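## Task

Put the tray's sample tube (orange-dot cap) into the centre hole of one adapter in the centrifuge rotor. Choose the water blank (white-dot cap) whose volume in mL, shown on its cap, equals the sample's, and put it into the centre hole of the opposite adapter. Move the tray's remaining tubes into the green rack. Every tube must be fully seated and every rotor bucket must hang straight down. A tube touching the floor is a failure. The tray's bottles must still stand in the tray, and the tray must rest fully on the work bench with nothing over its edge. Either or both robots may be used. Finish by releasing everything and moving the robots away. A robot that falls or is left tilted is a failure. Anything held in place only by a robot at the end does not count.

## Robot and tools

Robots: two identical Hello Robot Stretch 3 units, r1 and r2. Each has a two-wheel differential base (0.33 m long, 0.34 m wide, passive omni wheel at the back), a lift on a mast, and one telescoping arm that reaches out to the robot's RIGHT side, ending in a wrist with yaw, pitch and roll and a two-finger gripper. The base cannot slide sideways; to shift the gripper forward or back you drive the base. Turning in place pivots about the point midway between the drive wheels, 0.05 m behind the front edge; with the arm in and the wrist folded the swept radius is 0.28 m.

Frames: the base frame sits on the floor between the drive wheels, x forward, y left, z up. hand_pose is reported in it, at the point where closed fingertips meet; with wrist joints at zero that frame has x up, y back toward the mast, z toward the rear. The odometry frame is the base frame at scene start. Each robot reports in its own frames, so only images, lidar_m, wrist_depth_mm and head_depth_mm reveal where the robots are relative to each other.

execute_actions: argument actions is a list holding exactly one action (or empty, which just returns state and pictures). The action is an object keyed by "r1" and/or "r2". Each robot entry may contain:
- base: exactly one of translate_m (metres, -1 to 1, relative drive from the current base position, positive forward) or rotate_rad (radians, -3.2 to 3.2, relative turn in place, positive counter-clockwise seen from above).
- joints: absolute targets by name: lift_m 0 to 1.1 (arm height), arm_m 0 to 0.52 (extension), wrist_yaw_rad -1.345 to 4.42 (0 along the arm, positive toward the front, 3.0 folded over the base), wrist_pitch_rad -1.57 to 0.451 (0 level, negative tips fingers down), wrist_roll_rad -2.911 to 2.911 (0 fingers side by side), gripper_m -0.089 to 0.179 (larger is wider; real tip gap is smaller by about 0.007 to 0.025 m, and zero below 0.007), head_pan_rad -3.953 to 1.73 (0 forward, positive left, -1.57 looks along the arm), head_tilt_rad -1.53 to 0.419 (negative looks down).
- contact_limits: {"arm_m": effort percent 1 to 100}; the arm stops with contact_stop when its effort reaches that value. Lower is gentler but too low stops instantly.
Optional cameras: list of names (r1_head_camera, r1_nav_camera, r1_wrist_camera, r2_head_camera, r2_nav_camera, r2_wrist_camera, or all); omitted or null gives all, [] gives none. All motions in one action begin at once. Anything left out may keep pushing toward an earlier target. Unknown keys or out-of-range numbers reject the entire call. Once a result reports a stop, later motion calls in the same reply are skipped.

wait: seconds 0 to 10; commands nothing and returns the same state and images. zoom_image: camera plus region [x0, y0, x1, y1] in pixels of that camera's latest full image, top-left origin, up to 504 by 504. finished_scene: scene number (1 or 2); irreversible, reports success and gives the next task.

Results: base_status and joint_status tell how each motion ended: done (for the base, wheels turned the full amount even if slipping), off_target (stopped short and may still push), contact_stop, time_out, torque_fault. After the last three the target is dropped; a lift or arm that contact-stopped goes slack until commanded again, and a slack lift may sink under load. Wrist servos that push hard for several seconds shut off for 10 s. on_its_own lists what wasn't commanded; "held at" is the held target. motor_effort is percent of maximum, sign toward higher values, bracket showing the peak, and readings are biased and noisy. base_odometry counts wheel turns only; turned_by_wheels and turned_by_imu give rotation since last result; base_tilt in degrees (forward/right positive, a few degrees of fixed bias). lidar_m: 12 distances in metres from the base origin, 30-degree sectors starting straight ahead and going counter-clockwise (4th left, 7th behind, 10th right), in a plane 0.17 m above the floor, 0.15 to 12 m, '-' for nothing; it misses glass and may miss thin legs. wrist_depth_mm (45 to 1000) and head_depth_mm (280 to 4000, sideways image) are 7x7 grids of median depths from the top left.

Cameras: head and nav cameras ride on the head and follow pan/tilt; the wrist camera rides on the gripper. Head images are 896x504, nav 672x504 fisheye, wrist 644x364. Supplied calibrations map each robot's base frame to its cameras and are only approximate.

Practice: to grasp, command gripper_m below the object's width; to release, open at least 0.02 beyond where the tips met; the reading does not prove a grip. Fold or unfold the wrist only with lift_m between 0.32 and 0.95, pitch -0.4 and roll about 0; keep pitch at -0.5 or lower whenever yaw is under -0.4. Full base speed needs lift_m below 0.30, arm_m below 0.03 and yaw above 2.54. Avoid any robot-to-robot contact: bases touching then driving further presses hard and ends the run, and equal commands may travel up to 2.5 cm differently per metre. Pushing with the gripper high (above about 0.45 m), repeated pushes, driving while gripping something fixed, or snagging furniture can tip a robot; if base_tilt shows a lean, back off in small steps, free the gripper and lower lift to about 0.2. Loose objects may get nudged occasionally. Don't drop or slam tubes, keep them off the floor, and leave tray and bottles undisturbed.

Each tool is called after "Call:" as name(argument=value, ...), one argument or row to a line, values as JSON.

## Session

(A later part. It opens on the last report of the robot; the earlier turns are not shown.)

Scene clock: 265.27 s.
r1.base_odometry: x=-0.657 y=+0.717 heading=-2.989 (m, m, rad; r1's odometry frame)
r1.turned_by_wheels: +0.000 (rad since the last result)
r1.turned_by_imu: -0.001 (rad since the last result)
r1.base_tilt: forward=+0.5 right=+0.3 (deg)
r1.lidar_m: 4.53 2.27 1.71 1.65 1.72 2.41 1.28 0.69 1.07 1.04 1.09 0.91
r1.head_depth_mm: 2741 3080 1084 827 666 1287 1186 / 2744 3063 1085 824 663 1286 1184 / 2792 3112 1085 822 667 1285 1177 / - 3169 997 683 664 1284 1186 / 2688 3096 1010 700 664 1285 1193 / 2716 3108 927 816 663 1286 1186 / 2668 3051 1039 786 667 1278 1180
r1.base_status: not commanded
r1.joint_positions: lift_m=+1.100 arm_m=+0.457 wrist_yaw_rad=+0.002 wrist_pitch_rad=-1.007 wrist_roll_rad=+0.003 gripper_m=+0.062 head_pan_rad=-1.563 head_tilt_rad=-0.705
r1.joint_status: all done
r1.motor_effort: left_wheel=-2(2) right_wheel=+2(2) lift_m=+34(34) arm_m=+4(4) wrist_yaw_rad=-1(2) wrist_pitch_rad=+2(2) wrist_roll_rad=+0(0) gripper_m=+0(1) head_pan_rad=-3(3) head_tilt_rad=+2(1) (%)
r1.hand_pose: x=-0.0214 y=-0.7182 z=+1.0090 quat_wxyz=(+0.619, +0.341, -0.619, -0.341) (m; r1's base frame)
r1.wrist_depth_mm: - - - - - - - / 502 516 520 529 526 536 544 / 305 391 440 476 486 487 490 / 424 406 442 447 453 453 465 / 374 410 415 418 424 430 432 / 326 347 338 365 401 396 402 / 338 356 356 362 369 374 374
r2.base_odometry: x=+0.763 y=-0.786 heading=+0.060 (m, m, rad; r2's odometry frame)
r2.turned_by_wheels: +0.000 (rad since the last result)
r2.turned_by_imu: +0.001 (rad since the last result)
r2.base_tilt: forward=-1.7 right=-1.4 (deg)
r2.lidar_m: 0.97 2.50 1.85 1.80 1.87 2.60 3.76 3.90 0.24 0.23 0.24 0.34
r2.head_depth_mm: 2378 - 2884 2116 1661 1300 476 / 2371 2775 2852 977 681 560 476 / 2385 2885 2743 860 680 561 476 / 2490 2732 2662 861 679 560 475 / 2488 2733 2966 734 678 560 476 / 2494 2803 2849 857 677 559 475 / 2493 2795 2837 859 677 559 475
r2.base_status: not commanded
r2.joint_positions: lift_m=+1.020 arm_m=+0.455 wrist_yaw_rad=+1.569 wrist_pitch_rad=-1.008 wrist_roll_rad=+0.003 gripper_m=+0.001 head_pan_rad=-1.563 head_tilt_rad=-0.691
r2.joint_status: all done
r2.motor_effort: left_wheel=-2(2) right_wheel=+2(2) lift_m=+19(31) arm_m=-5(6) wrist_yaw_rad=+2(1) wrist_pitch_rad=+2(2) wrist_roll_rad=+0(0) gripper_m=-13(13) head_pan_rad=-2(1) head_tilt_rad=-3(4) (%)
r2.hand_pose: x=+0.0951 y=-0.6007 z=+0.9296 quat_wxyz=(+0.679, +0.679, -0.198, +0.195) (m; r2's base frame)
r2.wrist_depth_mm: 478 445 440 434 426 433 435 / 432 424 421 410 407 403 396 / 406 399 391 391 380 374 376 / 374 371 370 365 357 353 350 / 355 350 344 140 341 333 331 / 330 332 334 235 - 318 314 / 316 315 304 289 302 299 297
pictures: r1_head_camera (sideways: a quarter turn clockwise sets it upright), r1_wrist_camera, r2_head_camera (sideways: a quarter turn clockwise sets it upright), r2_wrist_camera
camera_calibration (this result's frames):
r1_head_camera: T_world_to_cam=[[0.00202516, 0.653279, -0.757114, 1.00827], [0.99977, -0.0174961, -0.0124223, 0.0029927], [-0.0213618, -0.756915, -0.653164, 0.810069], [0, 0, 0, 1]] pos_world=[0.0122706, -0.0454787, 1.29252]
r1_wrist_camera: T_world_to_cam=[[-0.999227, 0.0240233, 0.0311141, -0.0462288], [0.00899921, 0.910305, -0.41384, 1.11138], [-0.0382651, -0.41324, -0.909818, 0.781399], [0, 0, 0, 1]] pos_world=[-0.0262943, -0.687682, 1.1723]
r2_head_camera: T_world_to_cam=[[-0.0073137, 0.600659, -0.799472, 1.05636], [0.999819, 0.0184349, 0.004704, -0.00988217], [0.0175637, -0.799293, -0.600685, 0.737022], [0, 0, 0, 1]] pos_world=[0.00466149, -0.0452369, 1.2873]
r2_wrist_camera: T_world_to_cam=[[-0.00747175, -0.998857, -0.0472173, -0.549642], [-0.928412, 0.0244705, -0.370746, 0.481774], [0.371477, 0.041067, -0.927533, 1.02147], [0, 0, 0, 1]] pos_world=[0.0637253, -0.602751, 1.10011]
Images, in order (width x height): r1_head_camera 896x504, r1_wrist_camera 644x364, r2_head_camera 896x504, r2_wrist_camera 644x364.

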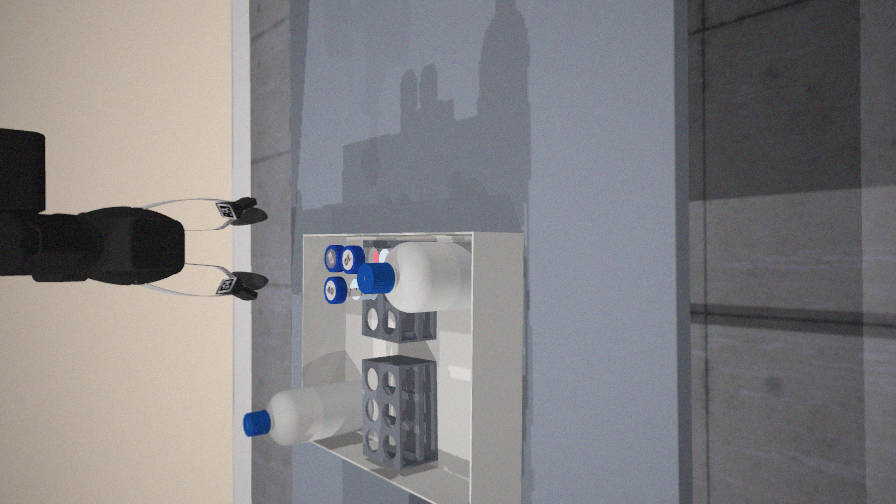

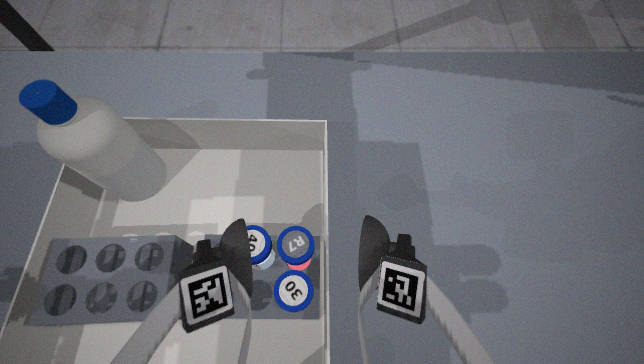

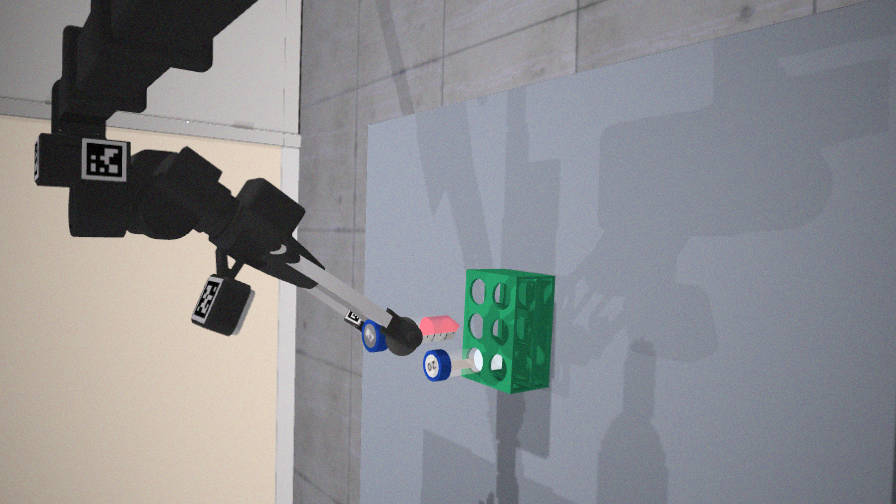

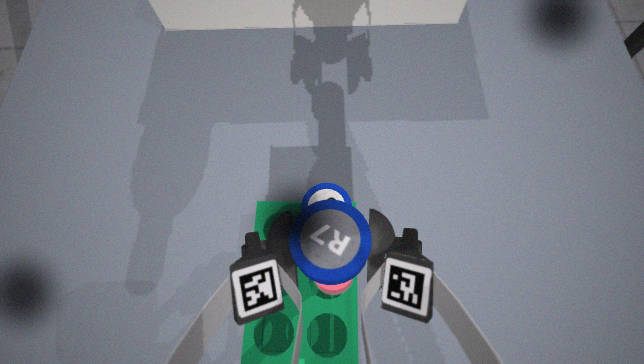

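Call:
execute_actions(
  actions=[
    {"r2":{"joints":{"lift_m":0.98}},"r1":{"base":{"translate_m":0.011},"joints":{"lift_m":1.0}}},
  ],
  cameras=["r2_head_camera","r1_wrist_camera","r1_head_camera"],
)

Scene clock: 273.40 s.
r1.base_odometry: x=-0.668 y=+0.715 heading=-2.989 (m, m, rad; r1's odometry frame)
r1.turned_by_wheels: +0.000 (rad since the last result)
r1.turned_by_imu: -0.001 (rad since the last result)
r1.base_tilt: forward=+0.5 right=+0.2 (deg)
r1.lidar_m: 4.52 2.26 1.71 1.65 1.73 2.40 1.28 0.70 1.07 1.04 1.09 0.90
r1.head_depth_mm: 2703 - 1044 825 667 1285 1182 / 2657 3120 1090 828 666 1287 1188 / 2660 3211 1081 822 662 1286 1184 / 2668 - 989 684 665 1283 1186 / 2797 3038 1013 795 664 1295 1180 / 2717 3029 936 819 663 1279 1179 / 2740 3095 1083 790 666 1289 1183
r1.base_status: done
r1.joint_positions: lift_m=+1.000 arm_m=+0.457 wrist_yaw_rad=+0.002 wrist_pitch_rad=-1.007 wrist_roll_rad=+0.003 gripper_m=+0.062 head_pan_rad=-1.563 head_tilt_rad=-0.705
r1.joint_status: all done
r1.motor_effort: left_wheel=-2(3) right_wheel=+3(8) lift_m=+23(31) arm_m=+3(3) wrist_yaw_rad=-1(2) wrist_pitch_rad=+2(2) wrist_roll_rad=+0(0) gripper_m=+0(1) head_pan_rad=-3(4) head_tilt_rad=+2(3) (%)
r1.hand_pose: x=-0.0214 y=-0.7182 z=+0.9095 quat_wxyz=(+0.619, +0.341, -0.619, -0.341) (m; r1's base frame)
r1.wrist_depth_mm: 420 419 432 430 432 439 452 / 242 328 342 357 398 409 405 / 276 343 359 360 365 373 374 / 318 331 332 332 340 341 348 / 250 252 244 233 317 321 325 / 253 238 269 181 301 298 304 / 267 267 271 272 279 282 284
r2.base_odometry: x=+0.763 y=-0.786 heading=+0.060 (m, m, rad; r2's odometry frame)
r2.turned_by_wheels: +0.000 (rad since the last result)
r2.turned_by_imu: +0.001 (rad since the last result)
r2.base_tilt: forward=-1.6 right=-1.3 (deg)
r2.lidar_m: 0.97 2.50 1.86 1.80 1.87 2.61 3.75 3.90 0.24 0.23 0.24 0.34
r2.head_depth_mm: 2428 - 2602 2112 1665 1306 477 / 2435 2821 2873 974 680 561 476 / 2423 - 2746 861 679 561 476 / 2466 2782 2593 861 680 561 475 / 2485 2791 2888 734 678 559 475 / 2485 2806 2857 858 678 559 475 / 2522 2795 2849 857 677 559 474
r2.base_status: not commanded
r2.joint_positions: lift_m=+0.980 arm_m=+0.455 wrist_yaw_rad=+1.569 wrist_pitch_rad=-1.008 wrist_roll_rad=+0.003 gripper_m=+0.001 head_pan_rad=-1.563 head_tilt_rad=-0.691
r2.joint_status: all done
r2.motor_effort: left_wheel=-2(2) right_wheel=+2(2) lift_m=+19(16) arm_m=-6(7) wrist_yaw_rad=+1(0) wrist_pitch_rad=+2(2) wrist_roll_rad=+0(0) gripper_m=-12(12) head_pan_rad=-1(2) head_tilt_rad=-4(2) (%)
r2.hand_pose: x=+0.0951 y=-0.6007 z=+0.8896 quat_wxyz=(+0.679, +0.679, -0.198, +0.195) (m; r2's base frame)
r2.wrist_depth_mm: 412 405 393 389 387 382 373 / 384 375 372 367 362 355 351 / 354 351 345 340 336 335 328 / 330 329 326 196 317 314 309 / 313 310 305 141 300 295 293 / 295 291 291 222 - 279 278 / 278 275 269 254 266 265 261
pictures: r1_head_camera (sideways: a quarter turn clockwise sets it upright), r1_wrist_camera, r2_head_camera (sideways: a quarter turn clockwise sets it upright)
camera_calibration (this result's frames):
r1_head_camera: T_world_to_cam=[[0.00202501, 0.653279, -0.757114, 1.00827], [0.99977, -0.0174958, -0.0124223, 0.0029927], [-0.0213616, -0.756915, -0.653164, 0.810069], [0, 0, 0, 1]] pos_world=[0.0122706, -0.0454787, 1.29252]
r1_wrist_camera: T_world_to_cam=[[-0.999227, 0.0240236, 0.0311141, -0.0431311], [0.00899948, 0.910305, -0.41384, 1.07019], [-0.0382653, -0.41324, -0.909818, 0.690825], [0, 0, 0, 1]] pos_world=[-0.0262943, -0.687686, 1.07275]
r2_head_camera: T_world_to_cam=[[-0.00731377, 0.600659, -0.799472, 1.05636], [0.999819, 0.018435, 0.004704, -0.00988217], [0.0175638, -0.799293, -0.600685, 0.737022], [0, 0, 0, 1]] pos_world=[0.0046615, -0.0452369, 1.2873]
Images, in order (width x height): r1_head_camera 896x504, r1_wrist_camera 644x364, r2_head_camera 896x504.

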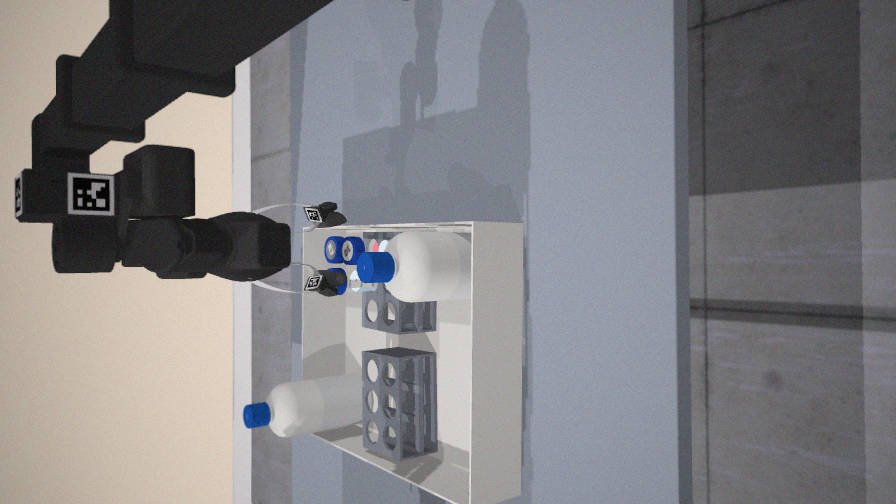

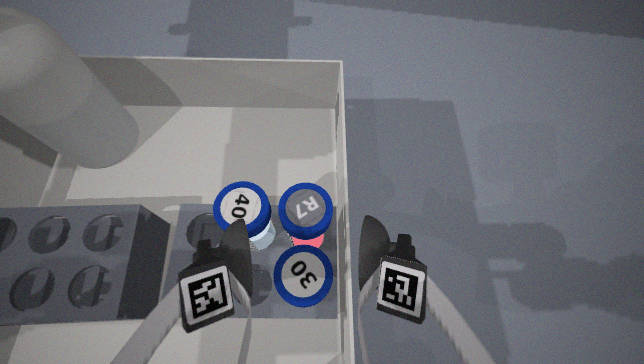

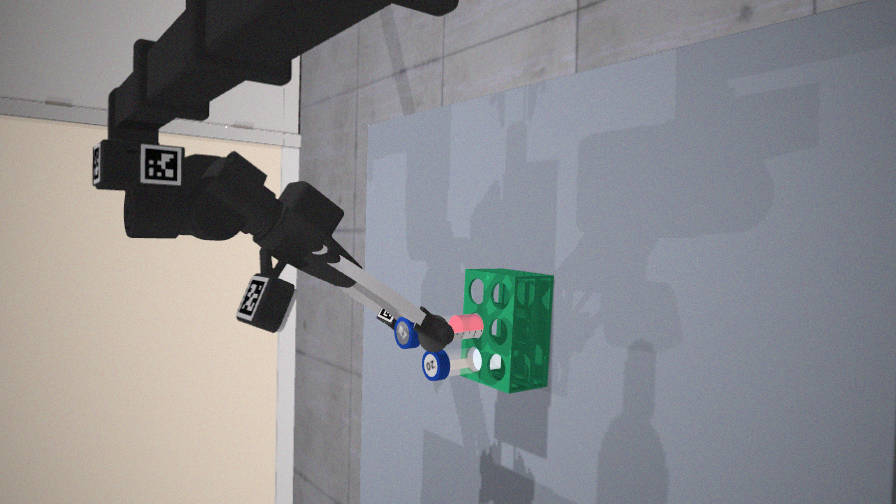

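Call:
execute_actions(
  actions=[
    {"r2":{"joints":{"lift_m":0.955}},"r1":{"joints":{"lift_m":0.955,"arm_m":0.453}}},
  ],
  cameras=["r1_wrist_camera","r1_head_camera"],
)

Call:
execute_actions(
  actions=[
    {"r2":{"joints":{"gripper_m":0.062}},"r1":{"joints":{"gripper_m":0.0}}},
  ],
  cameras=["r1_wrist_camera"],
)

Call:
execute_actions(
  actions=[
    {"r2":{"joints":{"lift_m":1.03}},"r1":{"joints":{"lift_m":1.1}}},
  ],
  cameras=["r2_head_camera","r1_wrist_camera","r1_head_camera"],
)

Scene clock: 282.37 s.
r1.base_odometry: x=-0.668 y=+0.715 heading=-2.989 (m, m, rad; r1's odometry frame)
r1.turned_by_wheels: +0.000 (rad since the last result)
r1.turned_by_imu: -0.001 (rad since the last result)
r1.base_tilt: forward=+0.5 right=+0.2 (deg)
r1.lidar_m: 4.52 2.25 1.71 1.65 1.72 2.41 1.28 0.70 1.07 1.04 1.09 0.90
r1.head_depth_mm: 2729 3015 - 796 665 1288 1178 / 2749 - 1034 826 665 1277 1185 / 2683 - 1091 825 666 1284 1188 / 2703 - 825 683 664 1283 1186 / 2800 3094 1009 792 664 1288 1185 / 2726 3092 934 821 663 1281 1185 / 2727 3101 1090 793 665 1289 1179
r1.base_status: not commanded
r1.joint_positions: lift_m=+0.955 arm_m=+0.453 wrist_yaw_rad=+0.002 wrist_pitch_rad=-1.007 wrist_roll_rad=+0.003 gripper_m=+0.062 head_pan_rad=-1.563 head_tilt_rad=-0.705
r1.joint_status: all done
r1.motor_effort: left_wheel=-2(1) right_wheel=+2(3) lift_m=+23(22) arm_m=-3(5) wrist_yaw_rad=-1(1) wrist_pitch_rad=+2(2) wrist_roll_rad=+0(0) gripper_m=+0(1) head_pan_rad=-3(3) head_tilt_rad=+2(2) (%)
r1.hand_pose: x=-0.0214 y=-0.7148 z=+0.8645 quat_wxyz=(+0.619, +0.341, -0.619, -0.341) (m; r1's base frame)
r1.wrist_depth_mm: 263 281 283 364 376 381 381 / 244 319 319 324 341 343 349 / 283 301 306 308 315 317 319 / 239 279 154 157 290 295 297 / 201 219 203 144 275 272 274 / 192 206 189 187 256 257 258 / 230 231 231 233 239 241 244
r2.base_odometry: x=+0.763 y=-0.786 heading=+0.060 (m, m, rad; r2's odometry frame)
r2.turned_by_wheels: +0.000 (rad since the last result)
r2.turned_by_imu: +0.001 (rad since the last result)
r2.base_tilt: forward=-1.6 right=-1.4 (deg)
r2.lidar_m: 0.97 2.51 1.85 1.80 1.87 2.60 3.76 3.91 0.24 0.23 0.24 0.34
r2.head_depth_mm: 2444 2698 - 2110 1665 1303 476 / 2444 2680 2798 972 681 561 476 / 2477 - 2731 861 679 560 476 / 2479 2763 2931 859 680 559 475 / 2489 2768 2734 733 677 559 476 / 2473 2800 2868 861 679 560 475 / 2488 2803 2856 856 676 559 474
r2.base_status: not commanded
r2.joint_positions: lift_m=+0.955 arm_m=+0.455 wrist_yaw_rad=+1.569 wrist_pitch_rad=-1.008 wrist_roll_rad=+0.003 gripper_m=+0.001 head_pan_rad=-1.563 head_tilt_rad=-0.691
r2.joint_status: all done
r2.motor_effort: left_wheel=-2(2) right_wheel=+2(2) lift_m=+19(21) arm_m=-6(6) wrist_yaw_rad=+0(0) wrist_pitch_rad=+2(2) wrist_roll_rad=+0(0) gripper_m=-12(13) head_pan_rad=-1(1) head_tilt_rad=-2(4) (%)
r2.hand_pose: x=+0.0951 y=-0.6007 z=+0.8646 quat_wxyz=(+0.679, +0.679, -0.198, +0.195) (m; r2's base frame)
r2.wrist_depth_mm: 373 368 362 360 353 348 346 / 347 347 337 336 328 324 321 / 326 319 317 312 312 303 301 / 306 301 291 166 292 287 282 / 285 281 276 140 274 273 268 / 271 268 266 201 - 256 252 / 256 255 239 240 243 242 241
pictures: r1_head_camera (sideways: a quarter turn clockwise sets it upright), r1_wrist_camera
camera_calibration (this result's frames):
r1_head_camera: T_world_to_cam=[[0.00202516, 0.653279, -0.757114, 1.00827], [0.99977, -0.0174961, -0.0124223, 0.0029927], [-0.0213618, -0.756915, -0.653164, 0.810069], [0, 0, 0, 1]] pos_world=[0.0122706, -0.0454787, 1.29252]
r1_wrist_camera: T_world_to_cam=[[-0.999227, 0.0240231, 0.0311141, -0.0418141], [0.00899903, 0.910305, -0.41384, 1.04844], [-0.038265, -0.41324, -0.909818, 0.65131], [0, 0, 0, 1]] pos_world=[-0.0262943, -0.684244, 1.02776]
Images, in order (width x height): r1_head_camera 896x504, r1_wrist_camera 644x364.

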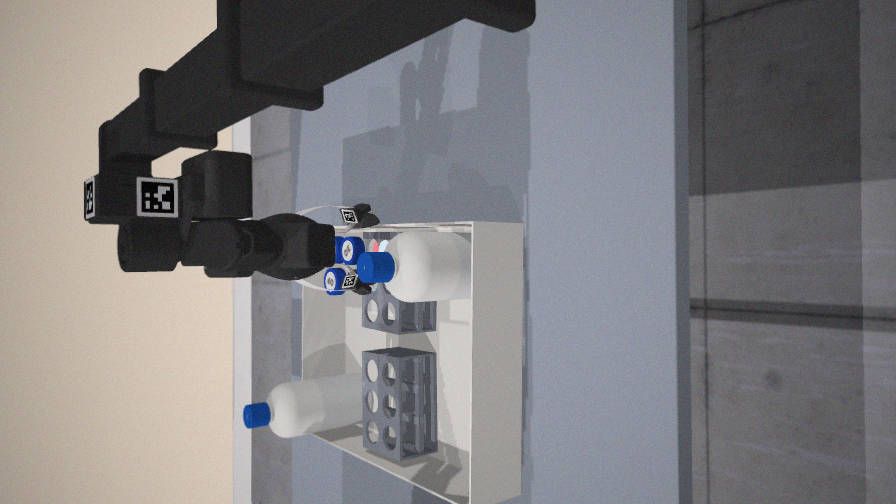

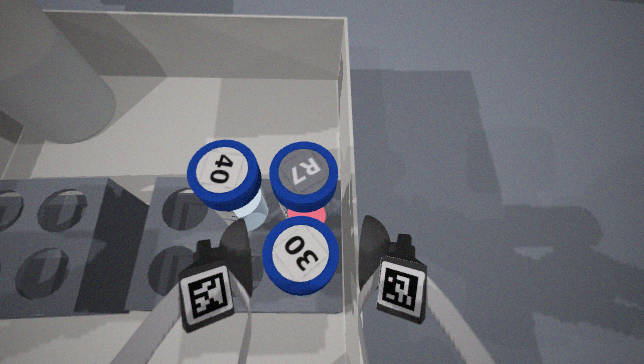

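Scene clock: 283.47 s.
r1.base_odometry: x=-0.668 y=+0.715 heading=-2.989 (m, m, rad; r1's odometry frame)
r1.turned_by_wheels: +0.000 (rad since the last result)
r1.turned_by_imu: +0.000 (rad since the last result)
r1.base_tilt: forward=+0.6 right=+0.3 (deg)
r1.lidar_m: 4.52 2.27 1.71 1.65 1.72 2.41 1.28 0.70 1.07 1.04 1.09 0.90
r1.head_depth_mm: 2697 3017 - 796 664 1274 1188 / 2784 - 1039 824 665 1290 1184 / 2713 - 1089 825 664 1293 1181 / 2771 - 823 683 664 1281 1183 / 2765 3053 1009 795 665 1288 1185 / 2741 3060 934 820 665 1284 1189 / 2727 3065 1082 796 663 1283 1184
r1.base_status: not commanded
r1.joint_positions: lift_m=+0.955 arm_m=+0.453 wrist_yaw_rad=+0.002 wrist_pitch_rad=-1.007 wrist_roll_rad=+0.003 gripper_m=+0.001 head_pan_rad=-1.563 head_tilt_rad=-0.705
r1.joint_status: all done
r1.motor_effort: left_wheel=-2(2) right_wheel=+2(2) lift_m=+23(23) arm_m=-4(4) wrist_yaw_rad=-2(1) wrist_pitch_rad=+2(2) wrist_roll_rad=+0(0) gripper_m=-12(87) head_pan_rad=-3(3) head_tilt_rad=+1(2) (%)
r1.hand_pose: x=-0.0214 y=-0.7148 z=+0.8645 quat_wxyz=(+0.619, +0.341, -0.619, -0.341) (m; r1's base frame)
r1.wrist_depth_mm: 263 283 284 357 372 375 380 / 243 316 322 325 344 342 350 / 278 299 306 310 315 319 320 / 241 277 154 157 291 295 296 / 202 218 203 139 272 275 274 / 192 205 - 134 252 257 258 / 230 231 231 232 238 242 243
r2.base_odometry: x=+0.763 y=-0.786 heading=+0.060 (m, m, rad; r2's odometry frame)
r2.turned_by_wheels: +0.000 (rad since the last result)
r2.turned_by_imu: +0.000 (rad since the last result)
r2.base_tilt: forward=-1.7 right=-1.3 (deg)
r2.lidar_m: 0.97 2.50 1.85 1.80 1.87 2.59 3.76 3.92 0.24 0.23 0.24 0.34
r2.head_depth_mm: 2417 2672 - 2124 1669 1306 476 / 2424 2690 2813 973 679 561 476 / 2468 - 2729 862 680 561 477 / 2491 2746 2930 860 679 560 476 / 2475 2793 2764 734 679 560 476 / 2503 2793 2863 859 677 560 476 / 2491 2807 2832 857 676 559 475
r2.base_status: not commanded
r2.joint_positions: lift_m=+0.955 arm_m=+0.455 wrist_yaw_rad=+1.569 wrist_pitch_rad=-1.008 wrist_roll_rad=+0.003 gripper_m=+0.062 head_pan_rad=-1.563 head_tilt_rad=-0.691
r2.joint_status: all done
r2.motor_effort: left_wheel=-2(2) right_wheel=+1(2) lift_m=+18(18) arm_m=-5(6) wrist_yaw_rad=+1(1) wrist_pitch_rad=+2(2) wrist_roll_rad=+0(0) gripper_m=+1(79) head_pan_rad=-2(1) head_tilt_rad=-3(3) (%)
r2.hand_pose: x=+0.0951 y=-0.6007 z=+0.8646 quat_wxyz=(+0.679, +0.679, -0.198, +0.195) (m; r2's base frame)
r2.wrist_depth_mm: 373 377 366 366 353 347 343 / 348 347 342 336 329 324 319 / 324 321 315 312 309 304 298 / 305 301 294 166 289 286 285 / 287 285 279 153 277 271 267 / 270 270 - 199 - 257 253 / 254 254 247 239 246 243 243
pictures: r1_wrist_camera
camera_calibration (this result's frames):
r1_wrist_camera: T_world_to_cam=[[-0.999227, 0.0240224, 0.0311136, -0.041814], [0.00899865, 0.910305, -0.41384, 1.04844], [-0.0382643, -0.41324, -0.909818, 0.65131], [0, 0, 0, 1]] pos_world=[-0.0262942, -0.684244, 1.02776]
Images, in order (width x height): r1_wrist_camera 644x364.

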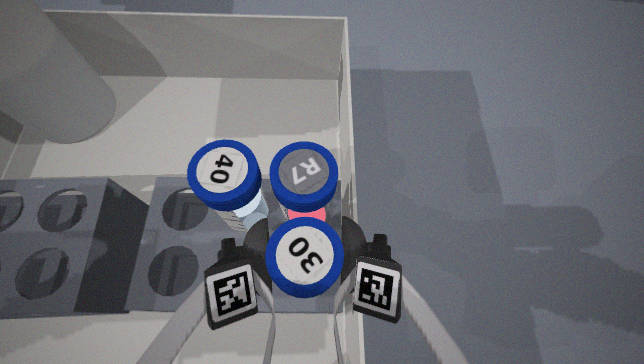

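Scene clock: 285.63 s.
r1.base_odometry: x=-0.668 y=+0.715 heading=-2.989 (m, m, rad; r1's odometry frame)
r1.turned_by_wheels: +0.000 (rad since the last result)
r1.turned_by_imu: +0.000 (rad since the last result)
r1.base_tilt: forward=+0.6 right=+0.3 (deg)
r1.lidar_m: 4.53 2.26 1.71 1.65 1.73 2.40 1.28 0.70 1.07 1.04 1.09 0.90
r1.head_depth_mm: 2718 3071 1088 828 665 1283 1186 / 2737 3115 1083 824 665 1289 1187 / 2786 3110 1094 825 664 1281 1189 / - 3110 991 683 665 1281 1189 / 2741 3095 1008 791 665 1278 1187 / 2714 3006 932 820 665 1287 1179 / 2708 3096 1089 789 665 1280 1186
r1.base_status: not commanded
r1.joint_positions: lift_m=+1.100 arm_m=+0.453 wrist_yaw_rad=+0.002 wrist_pitch_rad=-1.007 wrist_roll_rad=+0.003 gripper_m=+0.001 head_pan_rad=-1.563 head_tilt_rad=-0.705
r1.joint_status: all done
r1.motor_effort: left_wheel=-2(2) right_wheel=+2(2) lift_m=+34(36) arm_m=-3(4) wrist_yaw_rad=-1(1) wrist_pitch_rad=+2(2) wrist_roll_rad=+0(1) gripper_m=-11(13) head_pan_rad=-4(3) head_tilt_rad=+0(3) (%)
r1.hand_pose: x=-0.0214 y=-0.7148 z=+1.0090 quat_wxyz=(+0.619, +0.341, -0.619, -0.341) (m; r1's base frame)
r1.wrist_depth_mm: - - - - - - - / 506 513 522 523 537 534 542 / 453 349 449 469 480 490 503 / 431 402 436 443 448 453 462 / 382 374 409 140 423 425 431 / 330 328 - 133 398 398 402 / 329 355 361 363 370 369 380
r2.base_odometry: x=+0.763 y=-0.786 heading=+0.060 (m, m, rad; r2's odometry frame)
r2.turned_by_wheels: +0.000 (rad since the last result)
r2.turned_by_imu: +0.000 (rad since the last result)
r2.base_tilt: forward=-1.8 right=-1.3 (deg)
r2.lidar_m: 0.97 2.50 1.86 1.80 1.87 2.61 3.76 3.93 0.24 0.23 0.24 0.34
r2.head_depth_mm: 2373 2815 2883 2099 1668 1308 477 / 2358 2752 2894 977 680 561 477 / 2385 2871 2884 863 679 561 476 / 2481 2728 2718 860 678 559 476 / 2483 2719 3000 733 679 560 477 / 2494 2776 2870 857 679 559 475 / 2519 2810 2838 857 677 558 474
r2.base_status: not commanded
r2.joint_positions: lift_m=+1.030 arm_m=+0.455 wrist_yaw_rad=+1.569 wrist_pitch_rad=-1.008 wrist_roll_rad=+0.003 gripper_m=+0.062 head_pan_rad=-1.563 head_tilt_rad=-0.691
r2.joint_status: all done
r2.motor_effort: left_wheel=-2(2) right_wheel=+2(2) lift_m=+34(35) arm_m=-6(6) wrist_yaw_rad=+2(1) wrist_pitch_rad=+2(2) wrist_roll_rad=+0(0) gripper_m=+0(1) head_pan_rad=-1(2) head_tilt_rad=-3(2) (%)
r2.hand_pose: x=+0.0951 y=-0.6007 z=+0.9388 quat_wxyz=(+0.679, +0.679, -0.198, +0.195) (m; r2's base frame)
r2.wrist_depth_mm: 498 463 444 447 430 451 449 / 453 433 431 423 422 413 407 / 410 409 404 399 392 389 383 / 385 381 380 376 367 363 359 / 364 359 357 285 350 341 341 / 339 339 - 270 - 325 326 / 322 325 316 308 311 311 304
pictures: r1_head_camera (sideways: a quarter turn clockwise sets it upright), r1_wrist_camera, r2_head_camera (sideways: a quarter turn clockwise sets it upright)
camera_calibration (this result's frames):
r1_head_camera: T_world_to_cam=[[0.00202516, 0.653279, -0.757114, 1.00827], [0.99977, -0.0174961, -0.0124223, 0.0029927], [-0.0213618, -0.756915, -0.653164, 0.810069], [0, 0, 0, 1]] pos_world=[0.0122706, -0.0454787, 1.29252]
r1_wrist_camera: T_world_to_cam=[[-0.999227, 0.0240218, 0.0311142, -0.0463118], [0.00899782, 0.910305, -0.41384, 1.10825], [-0.0382646, -0.41324, -0.909818, 0.782804], [0, 0, 0, 1]] pos_world=[-0.0262942, -0.684243, 1.17229]
r2_head_camera: T_world_to_cam=[[-0.00731377, 0.600659, -0.799472, 1.05636], [0.999819, 0.018435, 0.004704, -0.00988217], [0.0175638, -0.799292, -0.600686, 0.737022], [0, 0, 0, 1]] pos_world=[0.0046615, -0.0452369, 1.2873]
Images, in order (width x height): r1_head_camera 896x504, r1_wrist_camera 644x364, r2_head_camera 896x504.

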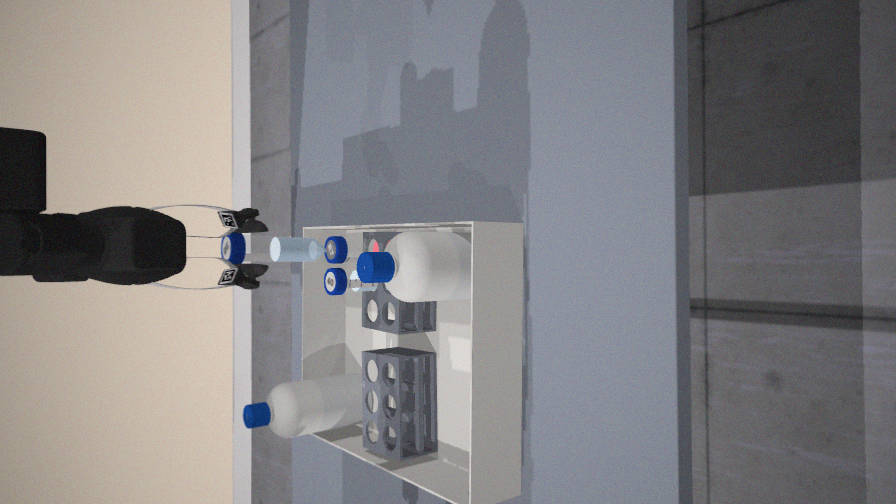

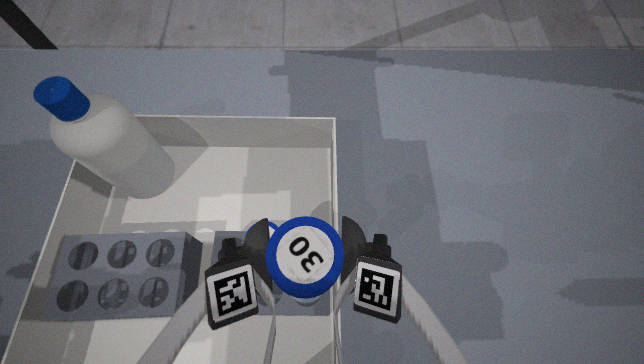

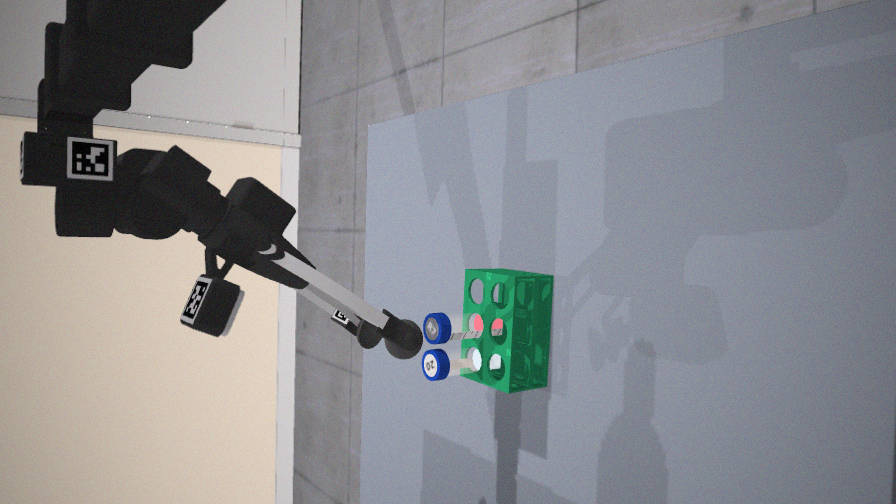

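Call:
execute_actions(
  actions=[
    {"r2":{"joints":{"lift_m":1.08},"base":{"translate_m":0.1}},"r1":{"base":{"translate_m":-0.12}}},
  ],
  cameras=[],
)

Call:
execute_actions(
  actions=[
    {"r2":{"base":{"translate_m":0.457}},"r1":{"base":{"translate_m":-0.908},"joints":{"arm_m":0.13,"head_tilt_rad":-0.9}}},
  ],
  cameras=["r2_head_camera","r2_wrist_camera","r1_head_camera"],
)

Scene clock: 294.77 s.
r1.base_odometry: x=-0.549 y=+0.734 heading=-2.989 (m, m, rad; r1's odometry frame)
r1.turned_by_wheels: +0.000 (rad since the last result)
r1.turned_by_imu: -0.001 (rad since the last result)
r1.base_tilt: forward=+0.5 right=+0.3 (deg)
r1.lidar_m: 4.64 2.27 1.71 1.65 1.73 2.41 1.27 0.60 0.94 1.04 1.08 1.01
r1.head_depth_mm: 2815 3108 1086 829 663 1291 1190 / 2736 3051 1094 825 666 1297 1186 / 2760 3126 1089 823 664 1288 1180 / - 3040 1039 825 665 1287 1184 / 2699 3102 999 776 665 1278 1181 / 2719 3108 1003 680 665 1283 1187 / 2735 3061 955 816 665 1288 1185
r1.base_status: done
r1.joint_positions: lift_m=+1.100 arm_m=+0.453 wrist_yaw_rad=+0.002 wrist_pitch_rad=-1.007 wrist_roll_rad=+0.003 gripper_m=+0.001 head_pan_rad=-1.563 head_tilt_rad=-0.705
r1.joint_status: not commanded
r1.motor_effort: left_wheel=-2(5) right_wheel=+3(6) lift_m=+35(34) arm_m=-3(4) wrist_yaw_rad=-1(1) wrist_pitch_rad=+2(2) wrist_roll_rad=+0(1) gripper_m=-13(11) head_pan_rad=-3(3) head_tilt_rad=+0(3) (%)
r1.hand_pose: x=-0.0214 y=-0.7148 z=+1.0090 quat_wxyz=(+0.619, +0.341, -0.619, -0.341) (m; r1's base frame)
r1.wrist_depth_mm: - - - - - - - / 505 507 514 523 530 544 552 / 401 437 468 478 488 490 493 / 397 435 443 451 456 458 463 / 401 395 408 140 425 429 427 / 339 329 - 133 394 392 404 / 350 354 358 365 368 374 377
r2.base_odometry: x=+0.862 y=-0.780 heading=+0.060 (m, m, rad; r2's odometry frame)
r2.turned_by_wheels: +0.000 (rad since the last result)
r2.turned_by_imu: +0.000 (rad since the last result)
r2.base_tilt: forward=-1.7 right=-1.3 (deg)
r2.lidar_m: 0.98 2.50 1.85 1.80 1.87 2.59 3.85 0.32 0.24 0.24 0.25 0.34
r2.head_depth_mm: 2502 2714 2885 937 681 561 476 / 2498 2710 2849 861 681 562 477 / - 2807 2859 862 680 561 477 / 2467 2761 2856 734 679 561 476 / 2504 2819 2837 861 679 559 475 / 2499 2771 2848 859 678 559 475 / 2505 2779 2860 826 676 559 474
r2.base_status: done
r2.joint_positions: lift_m=+1.080 arm_m=+0.455 wrist_yaw_rad=+1.569 wrist_pitch_rad=-1.008 wrist_roll_rad=+0.003 gripper_m=+0.062 head_pan_rad=-1.563 head_tilt_rad=-0.691
r2.joint_status: all done
r2.motor_effort: left_wheel=-2(1) right_wheel=+2(8) lift_m=+33(32) arm_m=-6(5) wrist_yaw_rad=+1(0) wrist_pitch_rad=+2(2) wrist_roll_rad=+0(1) gripper_m=+1(0) head_pan_rad=-2(2) head_tilt_rad=-4(3) (%)
r2.hand_pose: x=+0.0951 y=-0.6007 z=+0.9888 quat_wxyz=(+0.679, +0.679, -0.198, +0.195) (m; r2's base frame)
r2.wrist_depth_mm: - 524 511 468 505 506 - / - 498 425 425 419 471 - / 482 475 454 442 440 447 443 / 445 443 438 432 424 415 410 / 417 409 417 401 404 386 386 / 393 392 - 385 - 369 369 / 371 366 365 306 361 349 349
pictures: none
No camera images: the call's "cameras" was empty. Leave "cameras" out to get every camera's image.

Scene clock: 305.00 s.
r1.base_odometry: x=+0.348 y=+0.872 heading=-2.989 (m, m, rad; r1's odometry frame)
r1.turned_by_wheels: +0.000 (rad since the last result)
r1.turned_by_imu: -0.003 (rad since the last result)
r1.base_tilt: forward=+0.5 right=+0.2 (deg)
r1.lidar_m: 1.88 2.33 1.73 1.68 1.75 2.43 3.25 0.46 0.34 0.33 0.35 0.56
r1.head_depth_mm: 844 903 852 616 669 899 1128 / 846 919 835 616 671 889 1121 / - - 786 616 668 886 1137 / - - 463 617 668 886 1140 / 827 896 799 617 663 887 1126 / 2819 2567 1111 629 767 880 1124 / 2879 2507 1918 1609 1353 1189 1119
r1.base_status: done
r1.joint_positions: lift_m=+1.100 arm_m=+0.130 wrist_yaw_rad=+0.002 wrist_pitch_rad=-1.007 wrist_roll_rad=+0.003 gripper_m=+0.001 head_pan_rad=-1.563 head_tilt_rad=-0.889
r1.joint_status: all done
r1.motor_effort: left_wheel=-2(6) right_wheel=+3(3) lift_m=+34(35) arm_m=-4(4) wrist_yaw_rad=-2(1) wrist_pitch_rad=+2(2) wrist_roll_rad=+0(0) gripper_m=-13(12) head_pan_rad=-3(3) head_tilt_rad=-3(15) (%)
r1.hand_pose: x=-0.0214 y=-0.3918 z=+1.0090 quat_wxyz=(+0.619, +0.341, -0.619, -0.341) (m; r1's base frame)
r1.wrist_depth_mm: 565 - 509 581 565 543 - / 523 - 506 531 545 508 - / 513 - 458 500 497 477 - / - - 395 453 466 445 - / - - 367 140 449 377 388 / - - - 133 363 369 384 / - - 567 570 - - -
r2.base_odometry: x=+1.319 y=-0.753 heading=+0.059 (m, m, rad; r2's odometry frame)
r2.turned_by_wheels: +0.000 (rad since the last result)
r2.turned_by_imu: -0.001 (rad since the last result)
r2.base_tilt: forward=-1.7 right=-1.3 (deg)
r2.lidar_m: 1.29 2.51 1.85 1.79 1.86 2.58 4.30 0.34 0.25 0.24 0.25 0.35
r2.head_depth_mm: 2530 2740 2901 866 682 561 477 / 2488 2738 2868 830 624 560 477 / - 2818 2849 853 549 561 476 / 2485 2785 2841 855 677 560 476 / 2501 2827 2860 779 674 560 475 / 2506 2810 2852 827 650 559 475 / 2497 2843 2864 857 676 557 474
r2.base_status: done
r2.joint_positions: lift_m=+1.080 arm_m=+0.455 wrist_yaw_rad=+1.569 wrist_pitch_rad=-1.008 wrist_roll_rad=+0.003 gripper_m=+0.062 head_pan_rad=-1.563 head_tilt_rad=-0.691
r2.joint_status: not commanded
r2.motor_effort: left_wheel=-1(3) right_wheel=+2(7) lift_m=+33(34) arm_m=-5(6) wrist_yaw_rad=+1(1) wrist_pitch_rad=+2(2) wrist_roll_rad=+0(0) gripper_m=+0(0) head_pan_rad=-2(1) head_tilt_rad=-3(4) (%)
r2.hand_pose: x=+0.0951 y=-0.6007 z=+0.9888 quat_wxyz=(+0.679, +0.679, -0.198, +0.195) (m; r2's base frame)
r2.wrist_depth_mm: - 535 534 521 512 504 - / - 500 488 484 474 469 - / 479 469 458 458 453 444 442 / 448 439 429 426 423 417 412 / 414 399 395 336 369 244 386 / 398 379 - 316 - 253 368 / 373 346 363 307 357 330 352
pictures: r1_head_camera (sideways: a quarter turn clockwise sets it upright), r2_head_camera (sideways: a quarter turn clockwise sets it upright), r2_wrist_camera
camera_calibration (this result's frames):
r1_head_camera: T_world_to_cam=[[0.00106414, 0.780827, -0.624747, 0.835785], [0.999749, -0.014803, -0.0167983, 0.00868641], [-0.0223647, -0.624572, -0.780647, 0.97587], [0, 0, 0, 1]] pos_world=[0.0122514, -0.0429732, 1.28411]
r2_head_camera: T_world_to_cam=[[-0.0073137, 0.600659, -0.799472, 1.05636], [0.999819, 0.0184349, 0.004704, -0.00988217], [0.0175637, -0.799292, -0.600686, 0.737022], [0, 0, 0, 1]] pos_world=[0.00466149, -0.0452369, 1.2873]
r2_wrist_camera: T_world_to_cam=[[-0.00710625, -0.998859, -0.0472173, -0.546824], [-0.928421, 0.0241307, -0.370746, 0.503537], [0.371462, 0.0412029, -0.927533, 1.07651], [0, 0, 0, 1]] pos_world=[0.0637262, -0.602707, 1.15936]
Images, in order (width x height): r1_head_camera 896x504, r2_head_camera 896x504, r2_wrist_camera 644x364.

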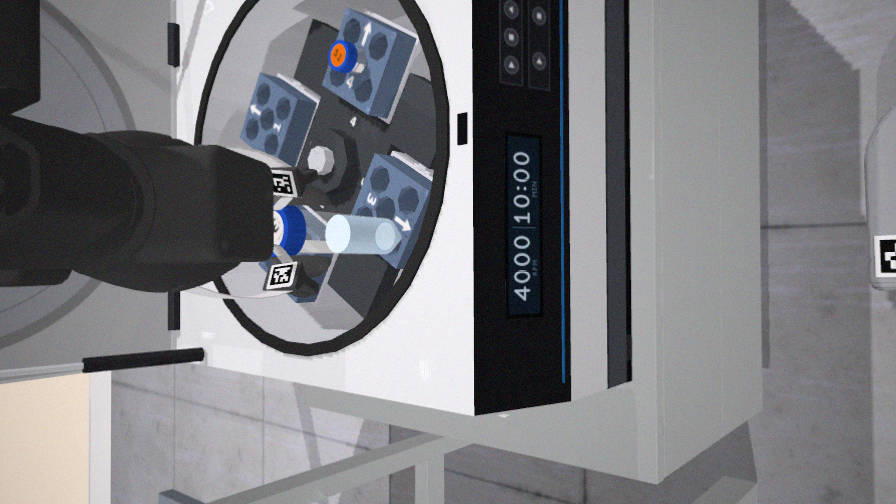

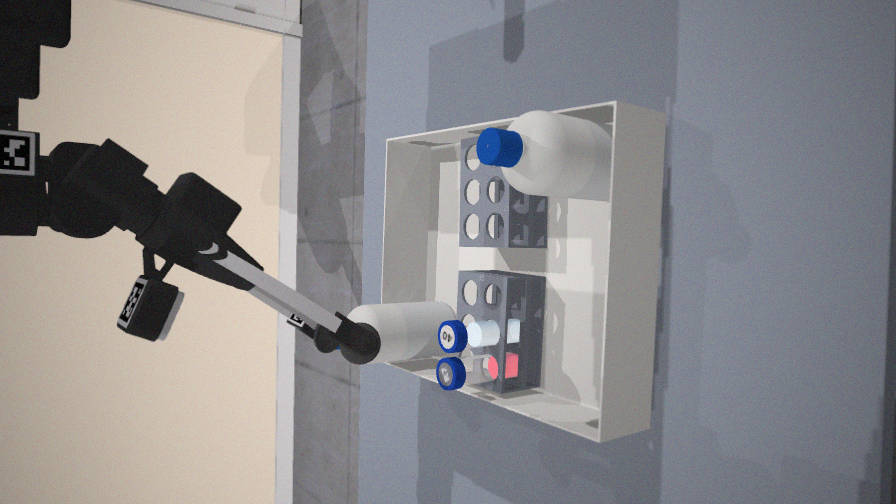

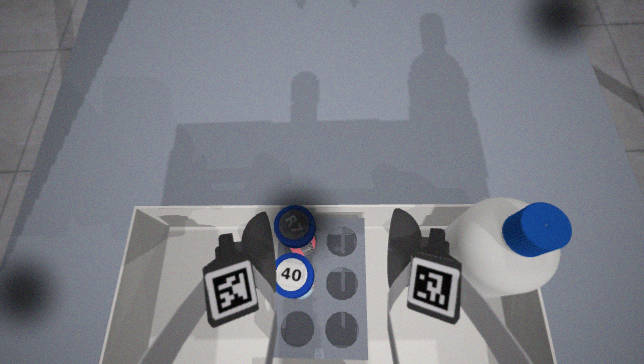

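Call:
execute_actions(
  actions=[
    {"r2":{"joints":{"arm_m":0.416,"lift_m":1.01}},"r1":{"joints":{"arm_m":0.48}}},
  ],
  cameras=["r2_wrist_camera","r1_head_camera","r1_wrist_camera"],
)

Scene clock: 310.70 s.
r1.base_odometry: x=+0.348 y=+0.872 heading=-2.989 (m, m, rad; r1's odometry frame)
r1.turned_by_wheels: +0.000 (rad since the last result)
r1.turned_by_imu: -0.001 (rad since the last result)
r1.base_tilt: forward=+0.5 right=+0.2 (deg)
r1.lidar_m: 1.89 2.33 1.73 1.68 1.75 2.44 3.26 0.46 0.34 0.33 0.35 0.56
r1.head_depth_mm: 831 902 852 619 671 891 1121 / 826 919 843 615 669 895 1127 / 824 923 812 616 668 888 1143 / 809 921 815 615 665 884 1136 / 822 886 804 614 662 885 1121 / 2798 2546 1111 628 765 878 1123 / 2905 2530 1896 1597 1350 1197 1123
r1.base_status: not commanded
r1.joint_positions: lift_m=+1.100 arm_m=+0.480 wrist_yaw_rad=+0.002 wrist_pitch_rad=-1.007 wrist_roll_rad=+0.003 gripper_m=+0.001 head_pan_rad=-1.563 head_tilt_rad=-0.889
r1.joint_status: all done
r1.motor_effort: left_wheel=-1(1) right_wheel=+2(2) lift_m=+35(35) arm_m=+4(3) wrist_yaw_rad=-2(1) wrist_pitch_rad=+2(2) wrist_roll_rad=+0(1) gripper_m=-11(12) head_pan_rad=-2(3) head_tilt_rad=-3(4) (%)
r1.hand_pose: x=-0.0214 y=-0.7412 z=+1.0090 quat_wxyz=(+0.619, +0.341, -0.619, -0.341) (m; r1's base frame)
r1.wrist_depth_mm: - 258 262 264 266 269 272 / - 334 319 324 327 330 336 / 494 - 414 419 417 424 436 / 529 854 393 404 421 411 413 / - - 371 140 444 418 384 / - - - 133 402 411 361 / - - 388 380 365 385 362
r2.base_odometry: x=+1.319 y=-0.753 heading=+0.059 (m, m, rad; r2's odometry frame)
r2.turned_by_wheels: +0.000 (rad since the last result)
r2.turned_by_imu: +0.001 (rad since the last result)
r2.base_tilt: forward=-1.8 right=-1.3 (deg)
r2.lidar_m: 1.29 2.50 1.84 1.79 1.87 2.58 4.30 0.34 0.25 0.24 0.25 0.35
r2.head_depth_mm: 2408 - 2901 865 681 561 476 / 2408 2803 2901 830 625 561 476 / 2412 - 2744 851 550 559 476 / 2478 2800 2600 856 675 561 476 / 2488 2739 2872 717 675 561 475 / 2489 2812 2868 826 650 559 475 / 2501 2796 2863 856 678 559 475
r2.base_status: not commanded
r2.joint_positions: lift_m=+1.010 arm_m=+0.416 wrist_yaw_rad=+1.569 wrist_pitch_rad=-1.008 wrist_roll_rad=+0.003 gripper_m=+0.062 head_pan_rad=-1.563 head_tilt_rad=-0.691
r2.joint_status: all done
r2.motor_effort: left_wheel=-1(1) right_wheel=+1(2) lift_m=+19(30) arm_m=-6(8) wrist_yaw_rad=+2(0) wrist_pitch_rad=+2(2) wrist_roll_rad=+0(0) gripper_m=+0(1) head_pan_rad=-2(1) head_tilt_rad=-4(4) (%)
r2.hand_pose: x=+0.0951 y=-0.5617 z=+0.9196 quat_wxyz=(+0.679, +0.679, -0.198, +0.195) (m; r2's base frame)
r2.wrist_depth_mm: - 446 441 430 425 418 417 / 430 408 406 403 398 393 383 / 397 389 377 376 370 369 362 / 366 360 328 299 295 321 197 / 347 322 336 268 325 274 186 / 325 299 - 253 - 299 227 / 305 262 300 291 264 288 278
pictures: r1_head_camera (sideways: a quarter turn clockwise sets it upright), r1_wrist_camera, r2_wrist_camera
camera_calibration (this result's frames):
r1_head_camera: T_world_to_cam=[[0.00106636, 0.78094, -0.624605, 0.835601], [0.999749, -0.0148039, -0.0168024, 0.00869169], [-0.0223682, -0.624431, -0.78076, 0.976018], [0, 0, 0, 1]] pos_world=[0.0122512, -0.04297, 1.2841]
r1_wrist_camera: T_world_to_cam=[[-0.999226, 0.0240483, 0.0311141, -0.0456599], [0.00902204, 0.910305, -0.41384, 1.13232], [-0.0382755, -0.413239, -0.909818, 0.771876], [0, 0, 0, 1]] pos_world=[-0.0262965, -0.71069, 1.17229]
r2_wrist_camera: T_world_to_cam=[[-0.00710372, -0.998859, -0.0472174, -0.511153], [-0.928421, 0.0241284, -0.370746, 0.476926], [0.371462, 0.0412039, -0.927533, 1.01068], [0, 0, 0, 1]] pos_world=[0.0637262, -0.563722, 1.09013]
Images, in order (width x height): r1_head_camera 896x504, r1_wrist_camera 644x364, r2_wrist_camera 644x364.

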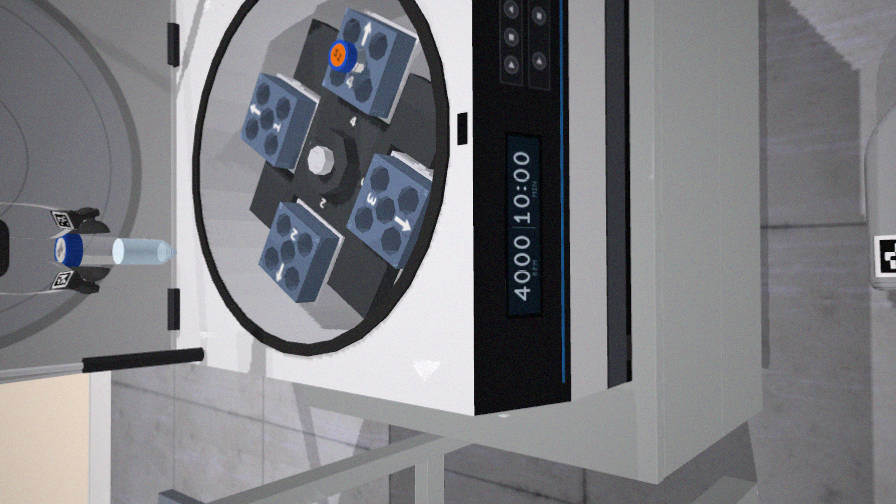

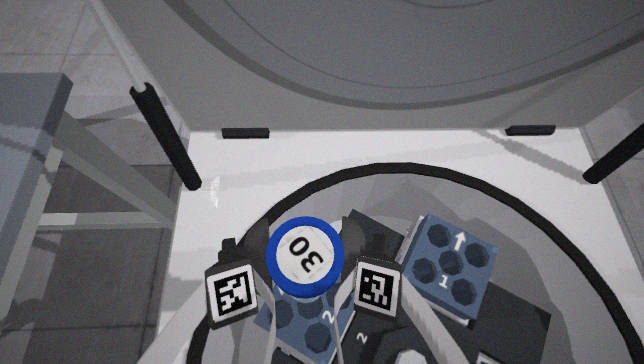

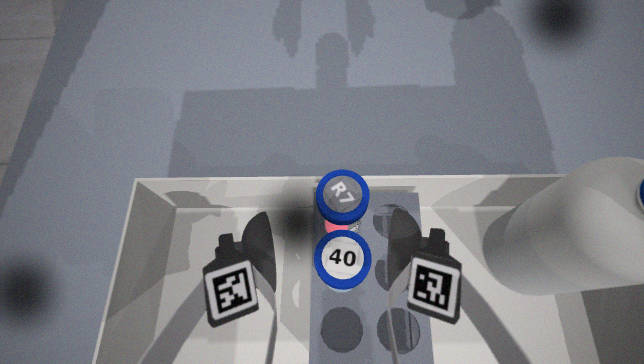

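Call:
execute_actions(
  actions=[
    {"r2":{"joints":{"arm_m":0.421,"lift_m":0.95}},"r1":{"base":{"translate_m":-0.014},"joints":{"arm_m":0.47,"lift_m":0.985}}},
  ],
  cameras=["r2_wrist_camera","r1_head_camera"],
)

Scene clock: 317.30 s.
r1.base_odometry: x=+0.362 y=+0.874 heading=-2.989 (m, m, rad; r1's odometry frame)
r1.turned_by_wheels: +0.000 (rad since the last result)
r1.turned_by_imu: -0.001 (rad since the last result)
r1.base_tilt: forward=+0.5 right=+0.2 (deg)
r1.lidar_m: 1.90 2.33 1.73 1.67 1.76 2.43 3.23 0.46 0.34 0.33 0.35 0.56
r1.head_depth_mm: - 903 842 616 672 896 1119 / 823 922 836 617 666 891 1122 / 853 919 806 615 668 893 1149 / - 914 813 616 665 886 1145 / 824 899 831 615 662 883 1119 / 2710 2440 806 614 693 876 1124 / 2878 2515 1887 1562 847 1194 1113
r1.base_status: done
r1.joint_positions: lift_m=+0.985 arm_m=+0.470 wrist_yaw_rad=+0.002 wrist_pitch_rad=-1.007 wrist_roll_rad=+0.003 gripper_m=+0.001 head_pan_rad=-1.563 head_tilt_rad=-0.889
r1.joint_status: all done
r1.motor_effort: left_wheel=-2(6) right_wheel=+2(6) lift_m=+23(29) arm_m=-4(4) wrist_yaw_rad=+0(1) wrist_pitch_rad=+2(2) wrist_roll_rad=+0(0) gripper_m=-12(12) head_pan_rad=-3(3) head_tilt_rad=-3(2) (%)
r1.hand_pose: x=-0.0214 y=-0.7318 z=+0.8944 quat_wxyz=(+0.619, +0.341, -0.619, -0.341) (m; r1's base frame)
r1.wrist_depth_mm: - 272 277 280 283 286 290 / - 304 313 316 317 321 321 / 591 288 290 298 326 303 301 / - 269 276 371 376 334 286 / - 249 294 140 319 300 312 / 999 236 - 134 297 290 303 / 919 221 355 277 263 282 291
r2.base_odometry: x=+1.319 y=-0.753 heading=+0.059 (m, m, rad; r2's odometry frame)
r2.turned_by_wheels: +0.000 (rad since the last result)
r2.turned_by_imu: +0.001 (rad since the last result)
r2.base_tilt: forward=-1.7 right=-1.3 (deg)
r2.lidar_m: 1.28 2.50 1.85 1.79 1.86 2.57 4.30 0.34 0.25 0.24 0.25 0.35
r2.head_depth_mm: 2458 2702 - 831 680 561 477 / 2463 2687 2868 832 624 562 477 / 2468 2636 2726 850 550 561 476 / 2490 2751 3022 856 678 561 477 / 2471 2807 2892 775 675 560 476 / 2502 2776 2868 825 651 560 475 / 2506 2811 2848 858 677 559 474
r2.base_status: not commanded
r2.joint_positions: lift_m=+0.950 arm_m=+0.421 wrist_yaw_rad=+1.569 wrist_pitch_rad=-1.008 wrist_roll_rad=+0.003 gripper_m=+0.062 head_pan_rad=-1.563 head_tilt_rad=-0.691
r2.joint_status: all done
r2.motor_effort: left_wheel=-1(1) right_wheel=+2(1) lift_m=+18(17) arm_m=+4(5) wrist_yaw_rad=+1(1) wrist_pitch_rad=+2(2) wrist_roll_rad=+0(0) gripper_m=+0(0) head_pan_rad=-1(1) head_tilt_rad=-4(5) (%)
r2.hand_pose: x=+0.0951 y=-0.5660 z=+0.8596 quat_wxyz=(+0.679, +0.679, -0.198, +0.195) (m; r2's base frame)
r2.wrist_depth_mm: 370 361 356 351 346 341 338 / 340 338 335 328 328 317 315 / 321 316 312 226 305 300 297 / 296 259 277 166 238 265 169 / 226 268 275 147 223 256 174 / 214 257 - 195 - 249 227 / 205 246 242 216 211 234 233
pictures: r1_head_camera (sideways: a quarter turn clockwise sets it upright), r2_wrist_camera
camera_calibration (this result's frames):
r1_head_camera: T_world_to_cam=[[0.00106626, 0.78094, -0.624605, 0.835601], [0.999749, -0.0148038, -0.0168024, 0.00869169], [-0.0223682, -0.624431, -0.78076, 0.976018], [0, 0, 0, 1]] pos_world=[0.0122513, -0.04297, 1.2841]
r2_wrist_camera: T_world_to_cam=[[-0.00710362, -0.998859, -0.0472174, -0.518298], [-0.928421, 0.0241283, -0.370746, 0.454783], [0.371462, 0.0412039, -0.927533, 0.955204], [0, 0, 0, 1]] pos_world=[0.0637262, -0.568038, 1.03012]
Images, in order (width x height): r1_head_camera 896x504, r2_wrist_camera 644x364.

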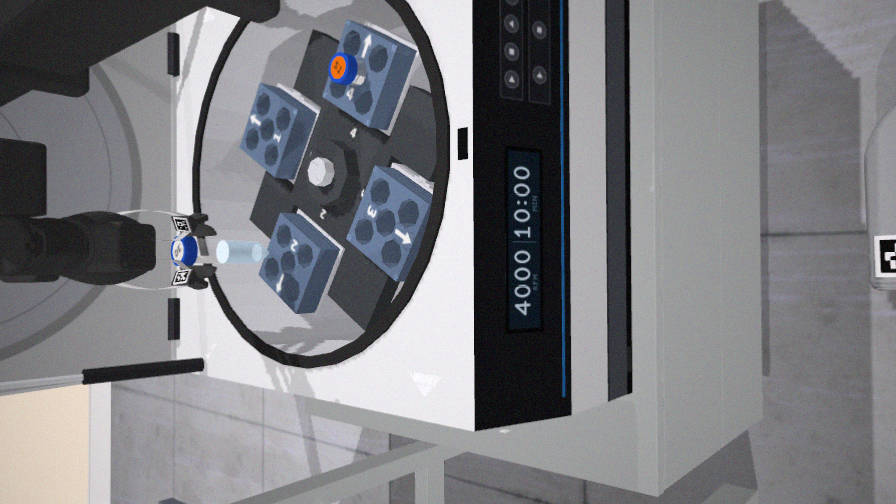

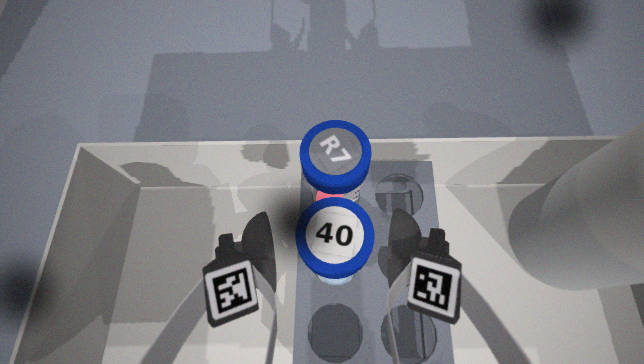

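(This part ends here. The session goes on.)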